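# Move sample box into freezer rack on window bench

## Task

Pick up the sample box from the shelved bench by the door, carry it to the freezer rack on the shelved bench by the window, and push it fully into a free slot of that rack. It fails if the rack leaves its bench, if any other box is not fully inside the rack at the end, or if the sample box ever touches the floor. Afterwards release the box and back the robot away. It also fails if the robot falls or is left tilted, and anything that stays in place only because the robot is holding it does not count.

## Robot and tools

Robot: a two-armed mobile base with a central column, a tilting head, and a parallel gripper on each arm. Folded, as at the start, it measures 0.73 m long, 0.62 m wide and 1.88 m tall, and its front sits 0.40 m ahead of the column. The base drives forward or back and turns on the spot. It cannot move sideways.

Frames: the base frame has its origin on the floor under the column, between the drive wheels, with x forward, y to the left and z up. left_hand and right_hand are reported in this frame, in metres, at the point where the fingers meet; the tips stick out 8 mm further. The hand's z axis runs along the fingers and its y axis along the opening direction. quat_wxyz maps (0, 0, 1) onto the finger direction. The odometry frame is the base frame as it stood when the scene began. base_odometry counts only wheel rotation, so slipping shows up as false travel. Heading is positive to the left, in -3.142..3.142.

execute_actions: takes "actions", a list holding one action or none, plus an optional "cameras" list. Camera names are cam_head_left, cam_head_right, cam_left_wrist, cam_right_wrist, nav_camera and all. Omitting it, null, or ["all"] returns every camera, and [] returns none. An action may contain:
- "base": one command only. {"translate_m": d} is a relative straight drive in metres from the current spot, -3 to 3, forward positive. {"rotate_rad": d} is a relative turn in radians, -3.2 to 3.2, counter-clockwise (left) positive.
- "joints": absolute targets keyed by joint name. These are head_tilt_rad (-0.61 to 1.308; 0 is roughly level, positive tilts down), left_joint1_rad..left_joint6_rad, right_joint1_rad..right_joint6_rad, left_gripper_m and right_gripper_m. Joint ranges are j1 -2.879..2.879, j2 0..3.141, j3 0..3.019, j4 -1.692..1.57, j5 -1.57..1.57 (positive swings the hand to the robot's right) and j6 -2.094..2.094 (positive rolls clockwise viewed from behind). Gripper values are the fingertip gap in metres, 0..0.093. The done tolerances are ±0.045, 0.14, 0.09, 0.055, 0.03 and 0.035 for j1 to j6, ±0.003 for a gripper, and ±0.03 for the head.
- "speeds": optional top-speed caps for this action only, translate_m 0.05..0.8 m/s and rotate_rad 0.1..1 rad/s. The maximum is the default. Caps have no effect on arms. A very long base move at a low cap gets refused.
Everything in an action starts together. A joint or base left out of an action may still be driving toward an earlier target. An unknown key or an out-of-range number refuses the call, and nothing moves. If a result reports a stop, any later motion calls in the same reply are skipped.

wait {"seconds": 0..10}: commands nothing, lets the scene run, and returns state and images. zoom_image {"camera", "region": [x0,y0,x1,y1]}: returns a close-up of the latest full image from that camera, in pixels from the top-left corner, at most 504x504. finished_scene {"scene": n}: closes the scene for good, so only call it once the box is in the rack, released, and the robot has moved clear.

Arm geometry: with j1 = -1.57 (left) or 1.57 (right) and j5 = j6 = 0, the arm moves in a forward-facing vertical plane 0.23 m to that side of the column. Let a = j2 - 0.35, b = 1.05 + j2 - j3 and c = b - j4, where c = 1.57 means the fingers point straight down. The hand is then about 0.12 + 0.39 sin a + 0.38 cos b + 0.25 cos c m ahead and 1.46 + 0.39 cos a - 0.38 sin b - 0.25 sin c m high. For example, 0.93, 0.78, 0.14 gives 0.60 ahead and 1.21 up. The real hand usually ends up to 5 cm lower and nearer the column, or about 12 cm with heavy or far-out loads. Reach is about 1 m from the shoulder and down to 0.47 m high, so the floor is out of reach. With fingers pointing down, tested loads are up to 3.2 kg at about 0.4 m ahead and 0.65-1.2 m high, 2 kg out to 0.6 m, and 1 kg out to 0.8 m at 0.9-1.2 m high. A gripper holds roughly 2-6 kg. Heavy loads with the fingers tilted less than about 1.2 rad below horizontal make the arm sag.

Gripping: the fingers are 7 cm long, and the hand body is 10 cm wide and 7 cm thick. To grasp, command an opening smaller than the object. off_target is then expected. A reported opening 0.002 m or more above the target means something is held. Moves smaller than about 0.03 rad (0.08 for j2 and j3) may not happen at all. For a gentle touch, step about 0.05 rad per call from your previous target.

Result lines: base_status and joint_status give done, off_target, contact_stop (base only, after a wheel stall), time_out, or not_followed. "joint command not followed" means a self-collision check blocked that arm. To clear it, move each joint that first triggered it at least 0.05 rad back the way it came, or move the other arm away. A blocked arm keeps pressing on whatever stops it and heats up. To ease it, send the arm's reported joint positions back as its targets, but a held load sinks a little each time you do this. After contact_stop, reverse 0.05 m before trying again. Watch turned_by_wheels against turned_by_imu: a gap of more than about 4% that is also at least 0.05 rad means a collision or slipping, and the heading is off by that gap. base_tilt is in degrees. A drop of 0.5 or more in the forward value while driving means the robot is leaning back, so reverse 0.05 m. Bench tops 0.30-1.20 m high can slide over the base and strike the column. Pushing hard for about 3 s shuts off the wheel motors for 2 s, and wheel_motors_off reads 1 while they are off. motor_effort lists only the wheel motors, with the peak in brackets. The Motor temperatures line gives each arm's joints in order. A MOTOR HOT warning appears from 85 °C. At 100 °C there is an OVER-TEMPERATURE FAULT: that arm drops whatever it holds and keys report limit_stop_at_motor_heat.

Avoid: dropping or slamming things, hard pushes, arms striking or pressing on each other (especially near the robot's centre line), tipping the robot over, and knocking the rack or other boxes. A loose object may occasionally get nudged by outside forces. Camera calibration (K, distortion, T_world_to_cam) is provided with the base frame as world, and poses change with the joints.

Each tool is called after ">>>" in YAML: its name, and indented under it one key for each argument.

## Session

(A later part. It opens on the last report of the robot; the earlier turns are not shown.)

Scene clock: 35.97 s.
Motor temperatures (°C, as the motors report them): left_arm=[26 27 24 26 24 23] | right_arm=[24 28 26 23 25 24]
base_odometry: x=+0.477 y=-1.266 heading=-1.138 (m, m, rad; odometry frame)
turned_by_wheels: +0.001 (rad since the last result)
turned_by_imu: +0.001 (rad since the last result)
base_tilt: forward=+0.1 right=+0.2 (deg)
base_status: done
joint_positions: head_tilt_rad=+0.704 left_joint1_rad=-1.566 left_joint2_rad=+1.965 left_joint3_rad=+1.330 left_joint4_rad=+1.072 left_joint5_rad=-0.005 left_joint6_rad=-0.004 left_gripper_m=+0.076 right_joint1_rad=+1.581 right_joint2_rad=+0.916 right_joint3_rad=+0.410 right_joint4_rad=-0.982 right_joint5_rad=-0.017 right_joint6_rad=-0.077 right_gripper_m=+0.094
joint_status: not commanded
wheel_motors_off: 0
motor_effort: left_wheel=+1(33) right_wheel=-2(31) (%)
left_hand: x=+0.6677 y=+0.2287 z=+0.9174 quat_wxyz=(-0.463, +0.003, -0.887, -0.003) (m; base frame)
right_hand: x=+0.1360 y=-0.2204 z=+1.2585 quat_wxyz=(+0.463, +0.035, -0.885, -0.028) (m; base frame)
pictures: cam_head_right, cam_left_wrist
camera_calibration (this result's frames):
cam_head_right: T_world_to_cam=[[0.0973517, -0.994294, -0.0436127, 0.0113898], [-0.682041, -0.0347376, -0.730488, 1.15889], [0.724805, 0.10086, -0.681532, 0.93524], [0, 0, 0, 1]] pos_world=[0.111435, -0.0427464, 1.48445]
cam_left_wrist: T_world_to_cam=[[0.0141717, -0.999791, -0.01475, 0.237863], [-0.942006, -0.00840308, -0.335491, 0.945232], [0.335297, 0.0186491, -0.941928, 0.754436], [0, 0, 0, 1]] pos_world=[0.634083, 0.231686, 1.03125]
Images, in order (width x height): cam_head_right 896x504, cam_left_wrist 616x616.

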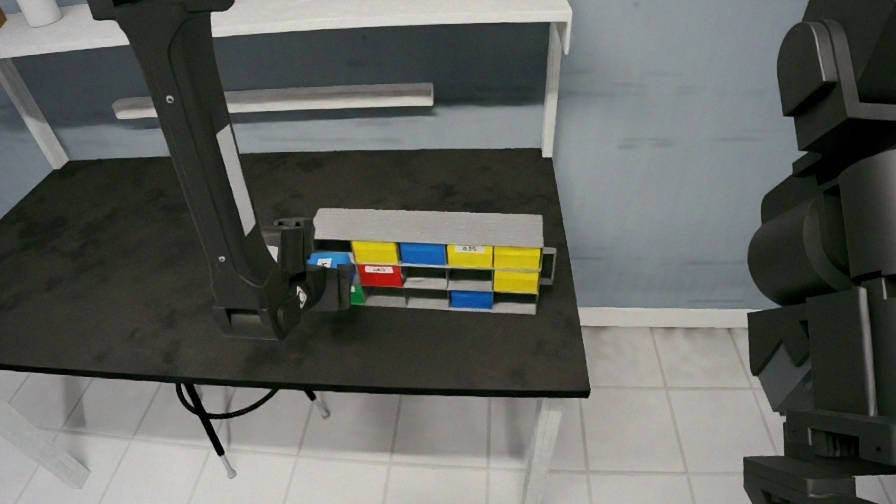

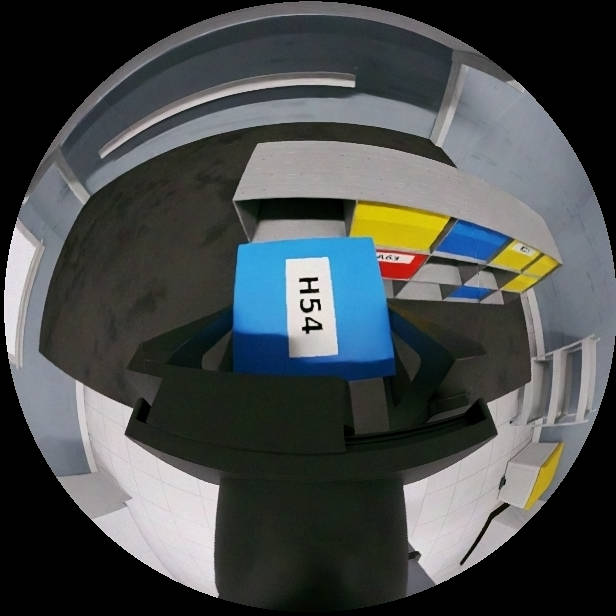

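>>> execute_actions:
  actions:
    - {"base":{"rotate_rad":0.025},"joints":{"left_joint2_rad":1.915,"left_joint3_rad":1.305,"left_joint5_rad":0.05}}
  cameras: []

>>> execute_actions:
  actions:
    - {"base":{"translate_m":0.025},"speeds":{"translate_m":0.05}}
  cameras: ["cam_left_wrist"]

Scene clock: 36.90 s.
Motor temperatures (°C, as the motors report them): left_arm=[26 27 24 26 24 23] | right_arm=[24 28 26 23 25 24]
base_odometry: x=+0.477 y=-1.266 heading=-1.115 (m, m, rad; odometry frame)
turned_by_wheels: +0.023 (rad since the last result)
turned_by_imu: +0.022 (rad since the last result)
base_tilt: forward=+0.1 right=+0.2 (deg)
base_status: done
joint_positions: head_tilt_rad=+0.704 left_joint1_rad=-1.567 left_joint2_rad=+1.942 left_joint3_rad=+1.306 left_joint4_rad=+1.072 left_joint5_rad=+0.047 left_joint6_rad=-0.004 left_gripper_m=+0.076 right_joint1_rad=+1.581 right_joint2_rad=+0.916 right_joint3_rad=+0.410 right_joint4_rad=-0.982 right_joint5_rad=-0.017 right_joint6_rad=-0.077 right_gripper_m=+0.094
joint_status: all done
wheel_motors_off: 0
motor_effort: left_wheel=+0(45) right_wheel=+0(40) (%)
left_hand: x=+0.6669 y=+0.2189 z=+0.9259 quat_wxyz=(-0.462, -0.009, -0.887, +0.020) (m; base frame)
right_hand: x=+0.1360 y=-0.2204 z=+1.2585 quat_wxyz=(+0.463, +0.035, -0.885, -0.028) (m; base frame)
pictures: none
No camera images: the call's "cameras" was empty. Leave "cameras" out to get every camera's image.

Scene clock: 38.17 s.
Motor temperatures (°C, as the motors report them): left_arm=[26 27 24 26 24 23] | right_arm=[24 28 26 23 25 24]
base_odometry: x=+0.488 y=-1.288 heading=-1.114 (m, m, rad; odometry frame)
turned_by_wheels: +0.001 (rad since the last result)
turned_by_imu: +0.001 (rad since the last result)
base_tilt: forward=+0.1 right=+0.2 (deg)
base_status: done
joint_positions: head_tilt_rad=+0.704 left_joint1_rad=-1.569 left_joint2_rad=+1.938 left_joint3_rad=+1.305 left_joint4_rad=+1.072 left_joint5_rad=+0.048 left_joint6_rad=-0.004 left_gripper_m=+0.076 right_joint1_rad=+1.581 right_joint2_rad=+0.916 right_joint3_rad=+0.408 right_joint4_rad=-0.982 right_joint5_rad=-0.017 right_joint6_rad=-0.077 right_gripper_m=+0.094
joint_status: not commanded
wheel_motors_off: 0
motor_effort: left_wheel=+1(37) right_wheel=-2(35) (%)
left_hand: x=+0.6689 y=+0.2180 z=+0.9282 quat_wxyz=(-0.463, -0.009, -0.886, +0.021) (m; base frame)
right_hand: x=+0.1354 y=-0.2204 z=+1.2587 quat_wxyz=(+0.464, +0.035, -0.885, -0.028) (m; base frame)
pictures: cam_left_wrist
camera_calibration (this result's frames):
cam_left_wrist: T_world_to_cam=[[-0.0298675, -0.999408, 0.0170667, 0.227108], [-0.941081, 0.022362, -0.33744, 0.944386], [0.336859, -0.0261396, -0.941192, 0.772447], [0, 0, 0, 1]] pos_world=[0.635322, 0.226046, 1.04182]
Images, in order (width x height): cam_left_wrist 616x616.

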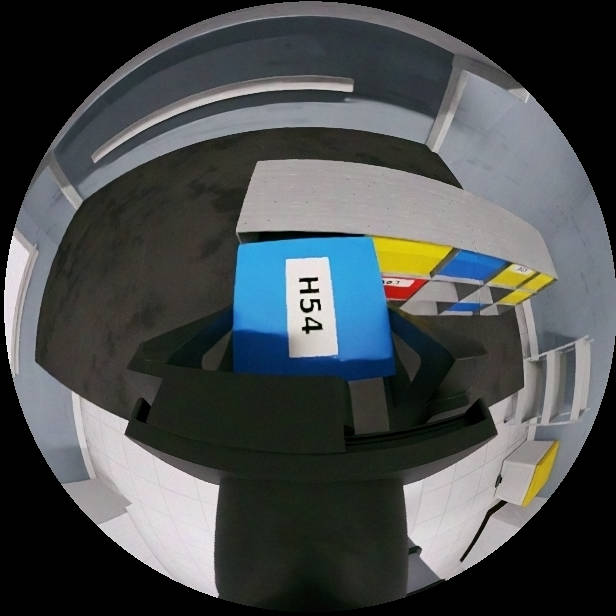

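>>> execute_actions:
  actions:
    - {"base":{"translate_m":0.03},"speeds":{"translate_m":0.05}}
  cameras: ["cam_left_wrist","cam_head_right"]

Scene clock: 39.60 s.
Motor temperatures (°C, as the motors report them): left_arm=[26 27 24 26 24 23] | right_arm=[24 28 26 23 25 24]
base_odometry: x=+0.501 y=-1.315 heading=-1.113 (m, m, rad; odometry frame)
turned_by_wheels: +0.001 (rad since the last result)
turned_by_imu: +0.001 (rad since the last result)
base_tilt: forward=+0.1 right=+0.2 (deg)
base_status: done
joint_positions: head_tilt_rad=+0.704 left_joint1_rad=-1.569 left_joint2_rad=+1.936 left_joint3_rad=+1.292 left_joint4_rad=+1.072 left_joint5_rad=+0.050 left_joint6_rad=-0.004 left_gripper_m=+0.076 right_joint1_rad=+1.581 right_joint2_rad=+0.916 right_joint3_rad=+0.408 right_joint4_rad=-0.982 right_joint5_rad=-0.017 right_joint6_rad=-0.077 right_gripper_m=+0.094
joint_status: not commanded
wheel_motors_off: 0
motor_effort: left_wheel=+1(38) right_wheel=-2(34) (%)
left_hand: x=+0.6629 y=+0.2176 z=+0.9270 quat_wxyz=(-0.458, -0.010, -0.889, +0.022) (m; base frame)
right_hand: x=+0.1354 y=-0.2204 z=+1.2587 quat_wxyz=(+0.464, +0.035, -0.885, -0.028) (m; base frame)
pictures: cam_head_right, cam_left_wrist
camera_calibration (this result's frames):
cam_head_right: T_world_to_cam=[[0.0973493, -0.994294, -0.0436181, 0.0113983], [-0.682082, -0.0347376, -0.73045, 1.15883], [0.724767, 0.10086, -0.681572, 0.935303], [0, 0, 0, 1]] pos_world=[0.111432, -0.0427464, 1.48444]
cam_left_wrist: T_world_to_cam=[[-0.0317335, -0.999326, 0.0184353, 0.226504], [-0.944828, 0.0239763, -0.326687, 0.93054], [0.326025, -0.0277851, -0.944953, 0.784341], [0, 0, 0, 1]] pos_world=[0.630674, 0.225833, 1.04099]
Images, in order (width x height): cam_head_right 896x504, cam_left_wrist 616x616.

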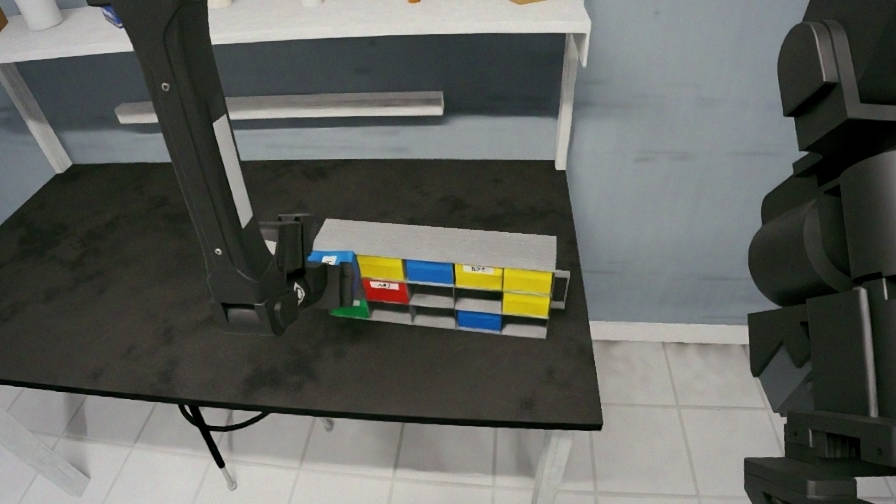

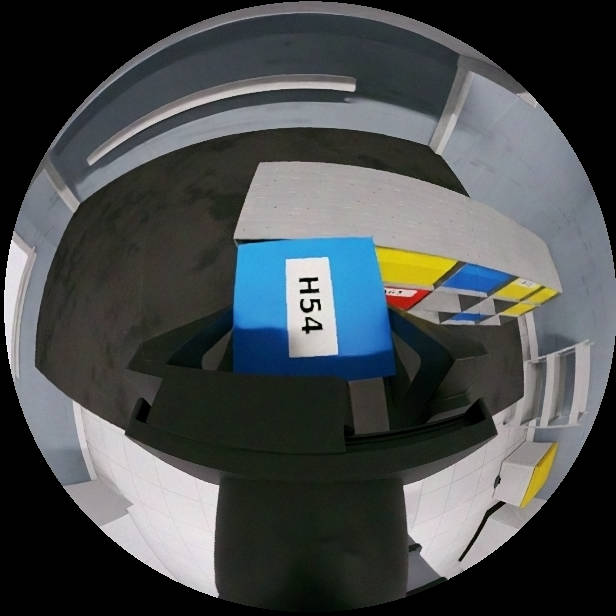

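>>> execute_actions:
  actions:
    - {"base":{"translate_m":-0.05},"speeds":{"translate_m":0.15}}
  cameras: []

>>> execute_actions:
  actions:
    - {"base":{"rotate_rad":-0.3},"joints":{"left_joint2_rad":1.965,"left_joint3_rad":1.335}}
  cameras: []

>>> execute_actions:
  actions:
    - {"base":{"translate_m":-0.3}}
  cameras: []

>>> execute_actions:
  actions:
    - {"base":{"rotate_rad":0.2}}
  cameras: []

>>> execute_actions:
  actions:
    - {"base":{"translate_m":0.27},"speeds":{"translate_m":0.3}}
  cameras: ["cam_left_wrist"]

Scene clock: 40.90 s.
Motor temperatures (°C, as the motors report them): left_arm=[26 27 24 26 24 23] | right_arm=[24 28 26 23 25 24]
base_odometry: x=+0.479 y=-1.270 heading=-1.115 (m, m, rad; odometry frame)
turned_by_wheels: -0.002 (rad since the last result)
turned_by_imu: -0.002 (rad since the last result)
base_tilt: forward=+0.0 right=+0.2 (deg)
base_status: done
joint_positions: head_tilt_rad=+0.704 left_joint1_rad=-1.569 left_joint2_rad=+1.933 left_joint3_rad=+1.303 left_joint4_rad=+1.072 left_joint5_rad=+0.050 left_joint6_rad=-0.004 left_gripper_m=+0.076 right_joint1_rad=+1.581 right_joint2_rad=+0.916 right_joint3_rad=+0.407 right_joint4_rad=-0.982 right_joint5_rad=-0.017 right_joint6_rad=-0.077 right_gripper_m=+0.094
joint_status: not commanded
wheel_motors_off: 0
motor_effort: left_wheel=-1(47) right_wheel=+2(45) (%)
left_hand: x=+0.6699 y=+0.2176 z=+0.9302 quat_wxyz=(-0.464, -0.010, -0.885, +0.022) (m; base frame)
right_hand: x=+0.1346 y=-0.2204 z=+1.2590 quat_wxyz=(+0.464, +0.035, -0.884, -0.028) (m; base frame)
pictures: none
No camera images: the call's "cameras" was empty. Leave "cameras" out to get every camera's image.

Scene clock: 42.47 s.
Motor temperatures (°C, as the motors report them): left_arm=[26 27 24 26 24 23] | right_arm=[24 28 26 23 25 24]
base_odometry: x=+0.479 y=-1.271 heading=-1.413 (m, m, rad; odometry frame)
turned_by_wheels: -0.298 (rad since the last result)
turned_by_imu: -0.297 (rad since the last result)
base_tilt: forward=+0.1 right=+0.2 (deg)
base_status: done
joint_positions: head_tilt_rad=+0.704 left_joint1_rad=-1.564 left_joint2_rad=+1.965 left_joint3_rad=+1.321 left_joint4_rad=+1.073 left_joint5_rad=+0.043 left_joint6_rad=-0.001 left_gripper_m=+0.076 right_joint1_rad=+1.581 right_joint2_rad=+0.916 right_joint3_rad=+0.407 right_joint4_rad=-0.982 right_joint5_rad=-0.017 right_joint6_rad=-0.077 right_gripper_m=+0.094
joint_status: all done
wheel_motors_off: 0
motor_effort: left_wheel=+0(40) right_wheel=-4(49) (%)
left_hand: x=+0.6631 y=+0.2220 z=+0.9163 quat_wxyz=(-0.459, -0.009, -0.888, +0.016) (m; base frame)
right_hand: x=+0.1346 y=-0.2204 z=+1.2590 quat_wxyz=(+0.464, +0.035, -0.884, -0.028) (m; base frame)
pictures: none
No camera images: the call's "cameras" was empty. Leave "cameras" out to get every camera's image.

Scene clock: 44.47 s.
Motor temperatures (°C, as the motors report them): left_arm=[26 27 24 26 24 23] | right_arm=[24 28 26 23 25 24]
base_odometry: x=+0.432 y=-0.974 heading=-1.415 (m, m, rad; odometry frame)
turned_by_wheels: -0.001 (rad since the last result)
turned_by_imu: -0.001 (rad since the last result)
base_tilt: forward=+0.0 right=+0.2 (deg)
base_status: done
joint_positions: head_tilt_rad=+0.704 left_joint1_rad=-1.565 left_joint2_rad=+1.965 left_joint3_rad=+1.331 left_joint4_rad=+1.073 left_joint5_rad=+0.048 left_joint6_rad=-0.001 left_gripper_m=+0.076 right_joint1_rad=+1.581 right_joint2_rad=+0.916 right_joint3_rad=+0.405 right_joint4_rad=-0.982 right_joint5_rad=-0.017 right_joint6_rad=-0.077 right_gripper_m=+0.094
joint_status: not commanded
wheel_motors_off: 0
motor_effort: left_wheel=-1(51) right_wheel=+3(63) (%)
left_hand: x=+0.6676 y=+0.2206 z=+0.9174 quat_wxyz=(-0.463, -0.010, -0.886, +0.019) (m; base frame)
right_hand: x=+0.1334 y=-0.2204 z=+1.2595 quat_wxyz=(+0.465, +0.035, -0.884, -0.028) (m; base frame)
pictures: none
No camera images: the call's "cameras" was empty. Leave "cameras" out to get every camera's image.

Scene clock: 45.73 s.
Motor temperatures (°C, as the motors report them): left_arm=[26 27 24 26 24 23] | right_arm=[24 28 26 23 25 24]
base_odometry: x=+0.432 y=-0.974 heading=-1.216 (m, m, rad; odometry frame)
turned_by_wheels: +0.199 (rad since the last result)
turned_by_imu: +0.198 (rad since the last result)
base_tilt: forward=+0.1 right=+0.2 (deg)
base_status: done
joint_positions: head_tilt_rad=+0.704 left_joint1_rad=-1.564 left_joint2_rad=+1.965 left_joint3_rad=+1.331 left_joint4_rad=+1.073 left_joint5_rad=+0.049 left_joint6_rad=-0.001 left_gripper_m=+0.076 right_joint1_rad=+1.581 right_joint2_rad=+0.916 right_joint3_rad=+0.405 right_joint4_rad=-0.982 right_joint5_rad=-0.017 right_joint6_rad=-0.077 right_gripper_m=+0.094
joint_status: not commanded
wheel_motors_off: 0
motor_effort: left_wheel=+0(37) right_wheel=+1(48) (%)
left_hand: x=+0.6676 y=+0.2213 z=+0.9174 quat_wxyz=(-0.463, -0.010, -0.886, +0.018) (m; base frame)
right_hand: x=+0.1334 y=-0.2204 z=+1.2595 quat_wxyz=(+0.465, +0.035, -0.884, -0.028) (m; base frame)
pictures: none
No camera images: the call's "cameras" was empty. Leave "cameras" out to get every camera's image.

Scene clock: 47.83 s.
Motor temperatures (°C, as the motors report them): left_arm=[26 27 24 26 24 23] | right_arm=[24 28 26 23 25 24]
base_odometry: x=+0.526 y=-1.227 heading=-1.215 (m, m, rad; odometry frame)
turned_by_wheels: +0.001 (rad since the last result)
turned_by_imu: +0.001 (rad since the last result)
base_tilt: forward=+0.0 right=+0.1 (deg)
base_status: done
joint_positions: head_tilt_rad=+0.704 left_joint1_rad=-1.566 left_joint2_rad=+1.966 left_joint3_rad=+1.333 left_joint4_rad=+1.073 left_joint5_rad=+0.049 left_joint6_rad=-0.001 left_gripper_m=+0.076 right_joint1_rad=+1.581 right_joint2_rad=+0.916 right_joint3_rad=+0.409 right_joint4_rad=-0.982 right_joint5_rad=-0.017 right_joint6_rad=-0.077 right_gripper_m=+0.094
joint_status: not commanded
wheel_motors_off: 0
motor_effort: left_wheel=+1(51) right_wheel=-1(68) (%)
left_hand: x=+0.6682 y=+0.2196 z=+0.9173 quat_wxyz=(-0.463, -0.011, -0.886, +0.020) (m; base frame)
right_hand: x=+0.1356 y=-0.2204 z=+1.2586 quat_wxyz=(+0.464, +0.035, -0.885, -0.028) (m; base frame)
pictures: cam_left_wrist
camera_calibration (this result's frames):
cam_left_wrist: T_world_to_cam=[[-0.0308729, -0.999434, 0.0133275, 0.233012], [-0.941018, 0.0245683, -0.337465, 0.939507], [0.336946, -0.0229599, -0.941244, 0.761675], [0, 0, 0, 1]] pos_world=[0.634643, 0.227286, 1.03087]
Images, in order (width x height): cam_left_wrist 616x616.

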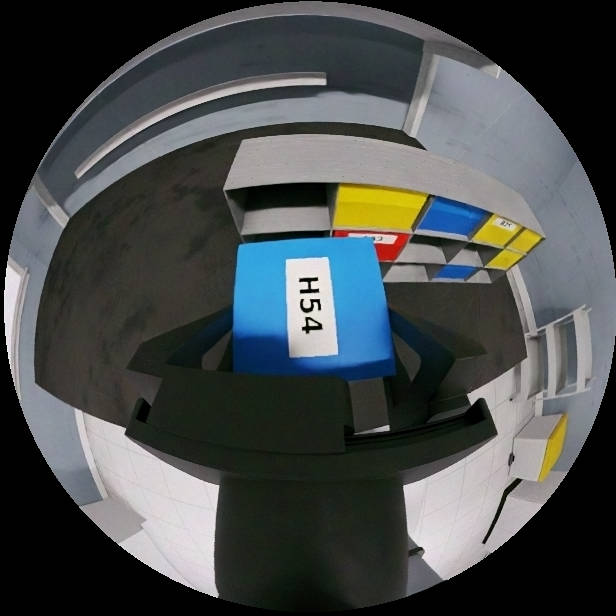

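>>> execute_actions:
  actions:
    - {"base":{"rotate_rad":0.023}}
  cameras: []

>>> execute_actions:
  actions:
    - {"base":{"translate_m":0.035},"speeds":{"translate_m":0.06}}
  cameras: ["cam_left_wrist"]

Scene clock: 48.73 s.
Motor temperatures (°C, as the motors report them): left_arm=[26 27 24 26 24 23] | right_arm=[24 28 26 23 25 24]
base_odometry: x=+0.526 y=-1.227 heading=-1.194 (m, m, rad; odometry frame)
turned_by_wheels: +0.021 (rad since the last result)
turned_by_imu: +0.021 (rad since the last result)
base_tilt: forward=+0.0 right=+0.2 (deg)
base_status: done
joint_positions: head_tilt_rad=+0.704 left_joint1_rad=-1.567 left_joint2_rad=+1.966 left_joint3_rad=+1.333 left_joint4_rad=+1.073 left_joint5_rad=+0.049 left_joint6_rad=-0.001 left_gripper_m=+0.076 right_joint1_rad=+1.581 right_joint2_rad=+0.916 right_joint3_rad=+0.409 right_joint4_rad=-0.982 right_joint5_rad=-0.017 right_joint6_rad=-0.077 right_gripper_m=+0.094
joint_status: not commanded
wheel_motors_off: 0
motor_effort: left_wheel=+0(45) right_wheel=+1(42) (%)
left_hand: x=+0.6682 y=+0.2190 z=+0.9173 quat_wxyz=(-0.463, -0.011, -0.886, +0.020) (m; base frame)
right_hand: x=+0.1356 y=-0.2204 z=+1.2586 quat_wxyz=(+0.464, +0.035, -0.885, -0.028) (m; base frame)
pictures: none
No camera images: the call's "cameras" was empty. Leave "cameras" out to get every camera's image.

Scene clock: 50.10 s.
Motor temperatures (°C, as the motors report them): left_arm=[26 27 24 26 24 23] | right_arm=[24 28 26 23 25 24]
base_odometry: x=+0.539 y=-1.260 heading=-1.193 (m, m, rad; odometry frame)
turned_by_wheels: +0.001 (rad since the last result)
turned_by_imu: +0.001 (rad since the last result)
base_tilt: forward=+0.1 right=+0.2 (deg)
base_status: done
joint_positions: head_tilt_rad=+0.704 left_joint1_rad=-1.568 left_joint2_rad=+1.966 left_joint3_rad=+1.336 left_joint4_rad=+1.074 left_joint5_rad=+0.049 left_joint6_rad=-0.001 left_gripper_m=+0.076 right_joint1_rad=+1.581 right_joint2_rad=+0.916 right_joint3_rad=+0.409 right_joint4_rad=-0.982 right_joint5_rad=-0.017 right_joint6_rad=-0.077 right_gripper_m=+0.094
joint_status: not commanded
wheel_motors_off: 0
motor_effort: left_wheel=+2(44) right_wheel=-1(36) (%)
left_hand: x=+0.6697 y=+0.2181 z=+0.9178 quat_wxyz=(-0.465, -0.011, -0.885, +0.021) (m; base frame)
right_hand: x=+0.1356 y=-0.2204 z=+1.2586 quat_wxyz=(+0.464, +0.035, -0.885, -0.028) (m; base frame)
pictures: cam_left_wrist
camera_calibration (this result's frames):
cam_left_wrist: T_world_to_cam=[[-0.0318849, -0.999381, 0.0148646, 0.230855], [-0.93983, 0.0249169, -0.340734, 0.943273], [0.340153, -0.0248345, -0.940042, 0.758857], [0, 0, 0, 1]] pos_world=[0.635749, 0.226055, 1.03133]
Images, in order (width x height): cam_left_wrist 616x616.

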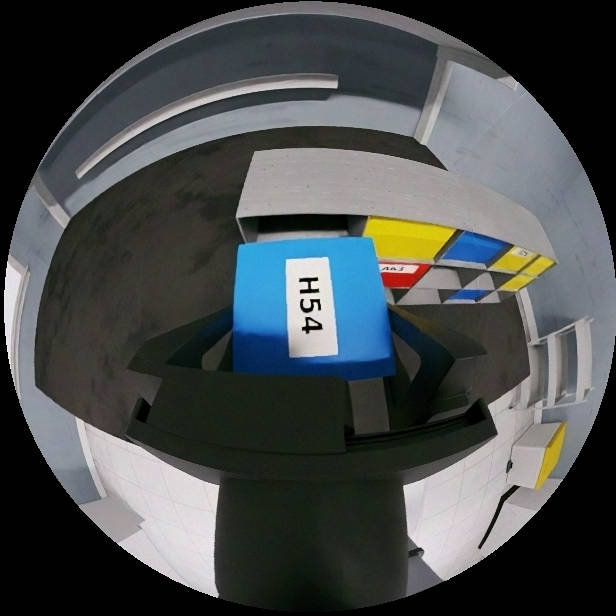

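>>> execute_actions:
  actions:
    - {"base":{"translate_m":0.03},"speeds":{"translate_m":0.05}}
  cameras: ["cam_left_wrist"]

Scene clock: 53.87 s.
Motor temperatures (°C, as the motors report them): left_arm=[26 27 24 26 24 23] | right_arm=[24 28 26 23 25 24]
base_odometry: x=+0.550 y=-1.288 heading=-1.192 (m, m, rad; odometry frame)
turned_by_wheels: +0.001 (rad since the last result)
turned_by_imu: +0.001 (rad since the last result)
base_tilt: forward=+0.1 right=+0.1 (deg)
base_status: done
joint_positions: head_tilt_rad=+0.704 left_joint1_rad=-1.568 left_joint2_rad=+1.967 left_joint3_rad=+1.334 left_joint4_rad=+1.075 left_joint5_rad=+0.049 left_joint6_rad=-0.001 left_gripper_m=+0.076 right_joint1_rad=+1.581 right_joint2_rad=+0.916 right_joint3_rad=+0.409 right_joint4_rad=-0.982 right_joint5_rad=-0.017 right_joint6_rad=-0.077 right_gripper_m=+0.094
joint_status: not commanded
wheel_motors_off: 0
motor_effort: left_wheel=+1(38) right_wheel=-1(32) (%)
left_hand: x=+0.6690 y=+0.2181 z=+0.9176 quat_wxyz=(-0.464, -0.011, -0.885, +0.021) (m; base frame)
right_hand: x=+0.1356 y=-0.2204 z=+1.2586 quat_wxyz=(+0.464, +0.035, -0.885, -0.028) (m; base frame)
pictures: cam_left_wrist
camera_calibration (this result's frames):
cam_left_wrist: T_world_to_cam=[[-0.0318718, -0.999381, 0.0148899, 0.230804], [-0.940089, 0.024915, -0.340017, 0.942056], [0.339435, -0.0248348, -0.940301, 0.759586], [0, 0, 0, 1]] pos_world=[0.635142, 0.226054, 1.03112]
Images, in order (width x height): cam_left_wrist 616x616.

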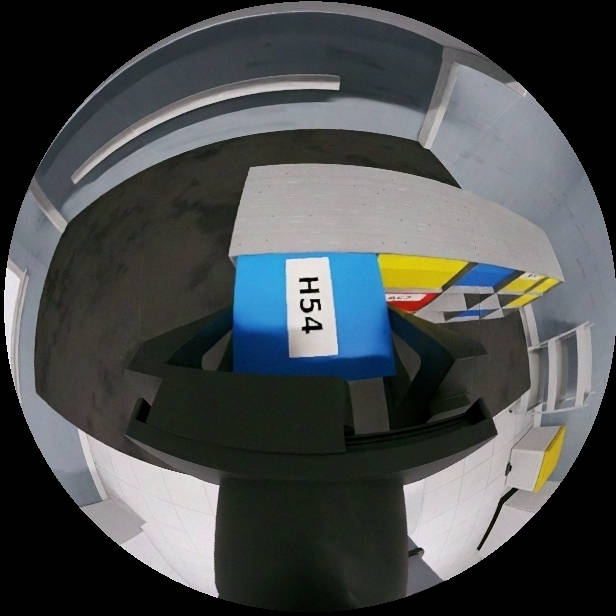

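Entering. Continue, release, push.

>>> execute_actions:
  actions:
    - {"base":{"translate_m":0.022},"speeds":{"translate_m":0.05}}
  cameras: []

>>> execute_actions:
  actions:
    - {"joints":{"left_gripper_m":0.085}}
  cameras: []

>>> execute_actions:
  actions:
    - {"base":{"translate_m":-0.075},"speeds":{"translate_m":0.1}}
  cameras: []

>>> execute_actions:
  actions:
    - {"joints":{"left_gripper_m":0.02,"left_joint4_rad":1.04}}
  cameras: []

>>> execute_actions:
  actions:
    - {"base":{"translate_m":0.09},"speeds":{"translate_m":0.06}}
  cameras: ["cam_left_wrist"]

>>> execute_actions:
  actions:
    - {"base":{"translate_m":-0.15}}
  cameras: ["cam_left_wrist","cam_head_right"]

Scene clock: 55.20 s.
Motor temperatures (°C, as the motors report them): left_arm=[26 27 24 26 24 23] | right_arm=[24 28 26 23 25 24]
base_odometry: x=+0.558 y=-1.308 heading=-1.191 (m, m, rad; odometry frame)
turned_by_wheels: +0.001 (rad since the last result)
turned_by_imu: +0.001 (rad since the last result)
base_tilt: forward=+0.1 right=+0.2 (deg)
base_status: done
joint_positions: head_tilt_rad=+0.704 left_joint1_rad=-1.568 left_joint2_rad=+1.967 left_joint3_rad=+1.333 left_joint4_rad=+1.075 left_joint5_rad=+0.050 left_joint6_rad=-0.001 left_gripper_m=+0.076 right_joint1_rad=+1.581 right_joint2_rad=+0.916 right_joint3_rad=+0.409 right_joint4_rad=-0.982 right_joint5_rad=-0.017 right_joint6_rad=-0.077 right_gripper_m=+0.094
joint_status: not commanded
wheel_motors_off: 0
motor_effort: left_wheel=+1(35) right_wheel=-2(35) (%)
left_hand: x=+0.6678 y=+0.2179 z=+0.9171 quat_wxyz=(-0.463, -0.011, -0.886, +0.021) (m; base frame)
right_hand: x=+0.1356 y=-0.2204 z=+1.2586 quat_wxyz=(+0.464, +0.035, -0.885, -0.028) (m; base frame)
pictures: none
No camera images: the call's "cameras" was empty. Leave "cameras" out to get every camera's image.

Scene clock: 55.80 s.
Motor temperatures (°C, as the motors report them): left_arm=[26 27 24 26 24 23] | right_arm=[24 28 26 23 25 24]
base_odometry: x=+0.558 y=-1.308 heading=-1.191 (m, m, rad; odometry frame)
turned_by_wheels: +0.000 (rad since the last result)
turned_by_imu: +0.000 (rad since the last result)
base_tilt: forward=+0.1 right=+0.2 (deg)
base_status: not commanded
joint_positions: head_tilt_rad=+0.704 left_joint1_rad=-1.573 left_joint2_rad=+1.967 left_joint3_rad=+1.333 left_joint4_rad=+1.075 left_joint5_rad=+0.052 left_joint6_rad=-0.001 left_gripper_m=+0.085 right_joint1_rad=+1.581 right_joint2_rad=+0.916 right_joint3_rad=+0.409 right_joint4_rad=-0.982 right_joint5_rad=-0.017 right_joint6_rad=-0.077 right_gripper_m=+0.094
joint_status: all done
wheel_motors_off: 0
motor_effort: left_wheel=+1(1) right_wheel=-1(1) (%)
left_hand: x=+0.6678 y=+0.2140 z=+0.9171 quat_wxyz=(-0.463, -0.012, -0.886, +0.025) (m; base frame)
right_hand: x=+0.1356 y=-0.2204 z=+1.2586 quat_wxyz=(+0.464, +0.035, -0.885, -0.028) (m; base frame)
pictures: none
No camera images: the call's "cameras" was empty. Leave "cameras" out to get every camera's image.

Scene clock: 57.37 s.
Motor temperatures (°C, as the motors report them): left_arm=[26 27 24 26 24 23] | right_arm=[24 28 26 23 25 24]
base_odometry: x=+0.530 y=-1.239 heading=-1.193 (m, m, rad; odometry frame)
turned_by_wheels: -0.002 (rad since the last result)
turned_by_imu: -0.002 (rad since the last result)
base_tilt: forward=+0.1 right=+0.2 (deg)
base_status: done
joint_positions: head_tilt_rad=+0.704 left_joint1_rad=-1.573 left_joint2_rad=+1.967 left_joint3_rad=+1.335 left_joint4_rad=+1.077 left_joint5_rad=+0.052 left_joint6_rad=-0.001 left_gripper_m=+0.085 right_joint1_rad=+1.581 right_joint2_rad=+0.916 right_joint3_rad=+0.407 right_joint4_rad=-0.982 right_joint5_rad=-0.017 right_joint6_rad=-0.077 right_gripper_m=+0.094
joint_status: not commanded
wheel_motors_off: 0
motor_effort: left_wheel=-1(36) right_wheel=+2(46) (%)
left_hand: x=+0.6694 y=+0.2140 z=+0.9180 quat_wxyz=(-0.465, -0.012, -0.885, +0.024) (m; base frame)
right_hand: x=+0.1346 y=-0.2204 z=+1.2590 quat_wxyz=(+0.464, +0.035, -0.884, -0.028) (m; base frame)
pictures: none
No camera images: the call's "cameras" was empty. Leave "cameras" out to get every camera's image.

Scene clock: 58.00 s.
Motor temperatures (°C, as the motors report them): left_arm=[26 27 24 26 24 23] | right_arm=[24 28 26 23 25 24]
base_odometry: x=+0.530 y=-1.239 heading=-1.193 (m, m, rad; odometry frame)
turned_by_wheels: +0.000 (rad since the last result)
turned_by_imu: +0.000 (rad since the last result)
base_tilt: forward=+0.0 right=+0.2 (deg)
base_status: not commanded
joint_positions: head_tilt_rad=+0.704 left_joint1_rad=-1.573 left_joint2_rad=+1.967 left_joint3_rad=+1.335 left_joint4_rad=+1.052 left_joint5_rad=+0.052 left_joint6_rad=-0.001 left_gripper_m=+0.020 right_joint1_rad=+1.581 right_joint2_rad=+0.916 right_joint3_rad=+0.407 right_joint4_rad=-0.982 right_joint5_rad=-0.017 right_joint6_rad=-0.077 right_gripper_m=+0.094
joint_status: all done
wheel_motors_off: 0
motor_effort: left_wheel=-2(2) right_wheel=+2(3) (%)
left_hand: x=+0.6659 y=+0.2140 z=+0.9131 quat_wxyz=(-0.455, -0.011, -0.890, +0.025) (m; base frame)
right_hand: x=+0.1346 y=-0.2204 z=+1.2590 quat_wxyz=(+0.464, +0.035, -0.884, -0.028) (m; base frame)
pictures: none
No camera images: the call's "cameras" was empty. Leave "cameras" out to get every camera's image.

Scene clock: 60.23 s.
Motor temperatures (°C, as the motors report them): left_arm=[26 27 24 26 24 23] | right_arm=[24 28 26 23 25 24]
base_odometry: x=+0.563 y=-1.322 heading=-1.192 (m, m, rad; odometry frame)
turned_by_wheels: +0.001 (rad since the last result)
turned_by_imu: +0.001 (rad since the last result)
base_tilt: forward=+0.0 right=+0.2 (deg)
base_status: done
joint_positions: head_tilt_rad=+0.704 left_joint1_rad=-1.572 left_joint2_rad=+1.967 left_joint3_rad=+1.329 left_joint4_rad=+1.052 left_joint5_rad=+0.052 left_joint6_rad=-0.001 left_gripper_m=+0.020 right_joint1_rad=+1.581 right_joint2_rad=+0.916 right_joint3_rad=+0.409 right_joint4_rad=-0.982 right_joint5_rad=-0.017 right_joint6_rad=-0.077 right_gripper_m=+0.094
joint_status: not commanded
wheel_motors_off: 0
motor_effort: left_wheel=+1(39) right_wheel=+0(33) (%)
left_hand: x=+0.6624 y=+0.2146 z=+0.9119 quat_wxyz=(-0.451, -0.011, -0.892, +0.024) (m; base frame)
right_hand: x=+0.1356 y=-0.2204 z=+1.2586 quat_wxyz=(+0.464, +0.035, -0.885, -0.028) (m; base frame)
pictures: cam_left_wrist
camera_calibration (this result's frames):
cam_left_wrist: T_world_to_cam=[[-0.036026, -0.999126, 0.0211889, 0.224141], [-0.949549, 0.0276131, -0.3124, 0.91454], [0.311542, -0.0313745, -0.949714, 0.784816], [0, 0, 0, 1]] pos_world=[0.631972, 0.223315, 1.0263]
Images, in order (width x height): cam_left_wrist 616x616.

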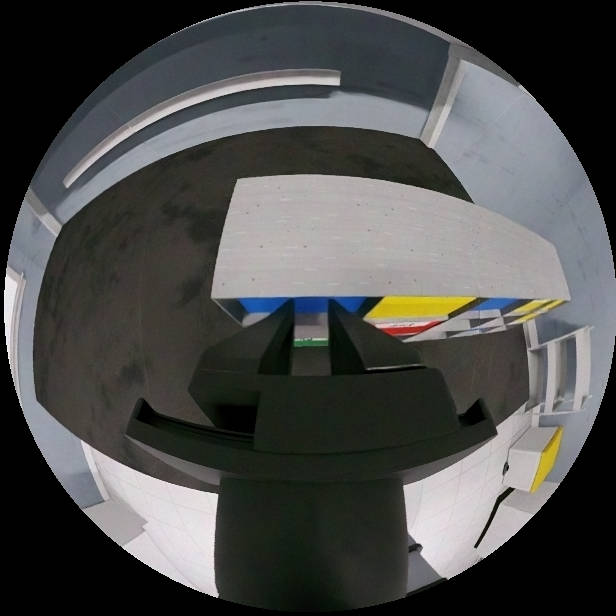

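Scene clock: 61.83 s.
Motor temperatures (°C, as the motors report them): left_arm=[26 27 24 26 24 23] | right_arm=[24 28 26 23 25 24]
base_odometry: x=+0.508 y=-1.183 heading=-1.194 (m, m, rad; odometry frame)
turned_by_wheels: -0.002 (rad since the last result)
turned_by_imu: -0.002 (rad since the last result)
base_tilt: forward=+0.1 right=+0.2 (deg)
base_status: done
joint_positions: head_tilt_rad=+0.704 left_joint1_rad=-1.571 left_joint2_rad=+1.968 left_joint3_rad=+1.332 left_joint4_rad=+1.052 left_joint5_rad=+0.052 left_joint6_rad=-0.001 left_gripper_m=+0.020 right_joint1_rad=+1.581 right_joint2_rad=+0.916 right_joint3_rad=+0.406 right_joint4_rad=-0.982 right_joint5_rad=-0.017 right_joint6_rad=-0.077 right_gripper_m=+0.094
joint_status: not commanded
wheel_motors_off: 0
motor_effort: left_wheel=+0(55) right_wheel=+1(53) (%)
left_hand: x=+0.6638 y=+0.2152 z=+0.9120 quat_wxyz=(-0.453, -0.011, -0.891, +0.024) (m; base frame)
right_hand: x=+0.1342 y=-0.2204 z=+1.2592 quat_wxyz=(+0.465, +0.035, -0.884, -0.028) (m; base frame)
pictures: cam_head_right, cam_left_wrist
camera_calibration (this result's frames):
cam_head_right: T_world_to_cam=[[0.0973329, -0.994294, -0.0436547, 0.0114556], [-0.682357, -0.0347376, -0.730193, 1.15845], [0.72451, 0.10086, -0.681845, 0.935737], [0, 0, 0, 1]] pos_world=[0.111411, -0.0427464, 1.48442]
cam_left_wrist: T_world_to_cam=[[-0.0356983, -0.999154, 0.0204342, 0.225247], [-0.948722, 0.0274559, -0.314917, 0.91766], [0.314089, -0.0306284, -0.948899, 0.781915], [0, 0, 0, 1]] pos_world=[0.633054, 0.22381, 1.02634]
Images, in order (width x height): cam_head_right 896x504, cam_left_wrist 616x616.

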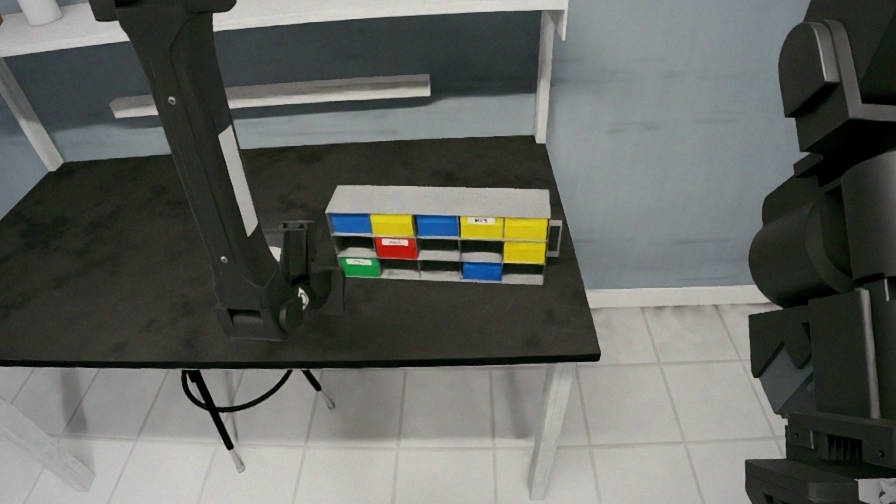

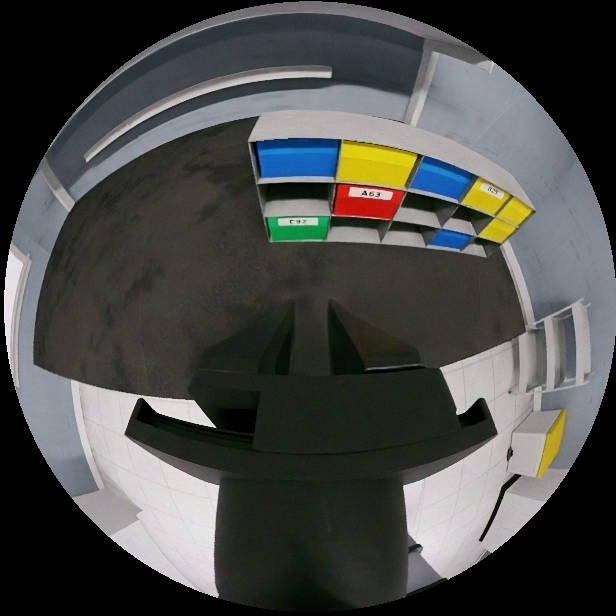

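>>> finished_scene:
  scene: 2

The scene is finished: the task was done.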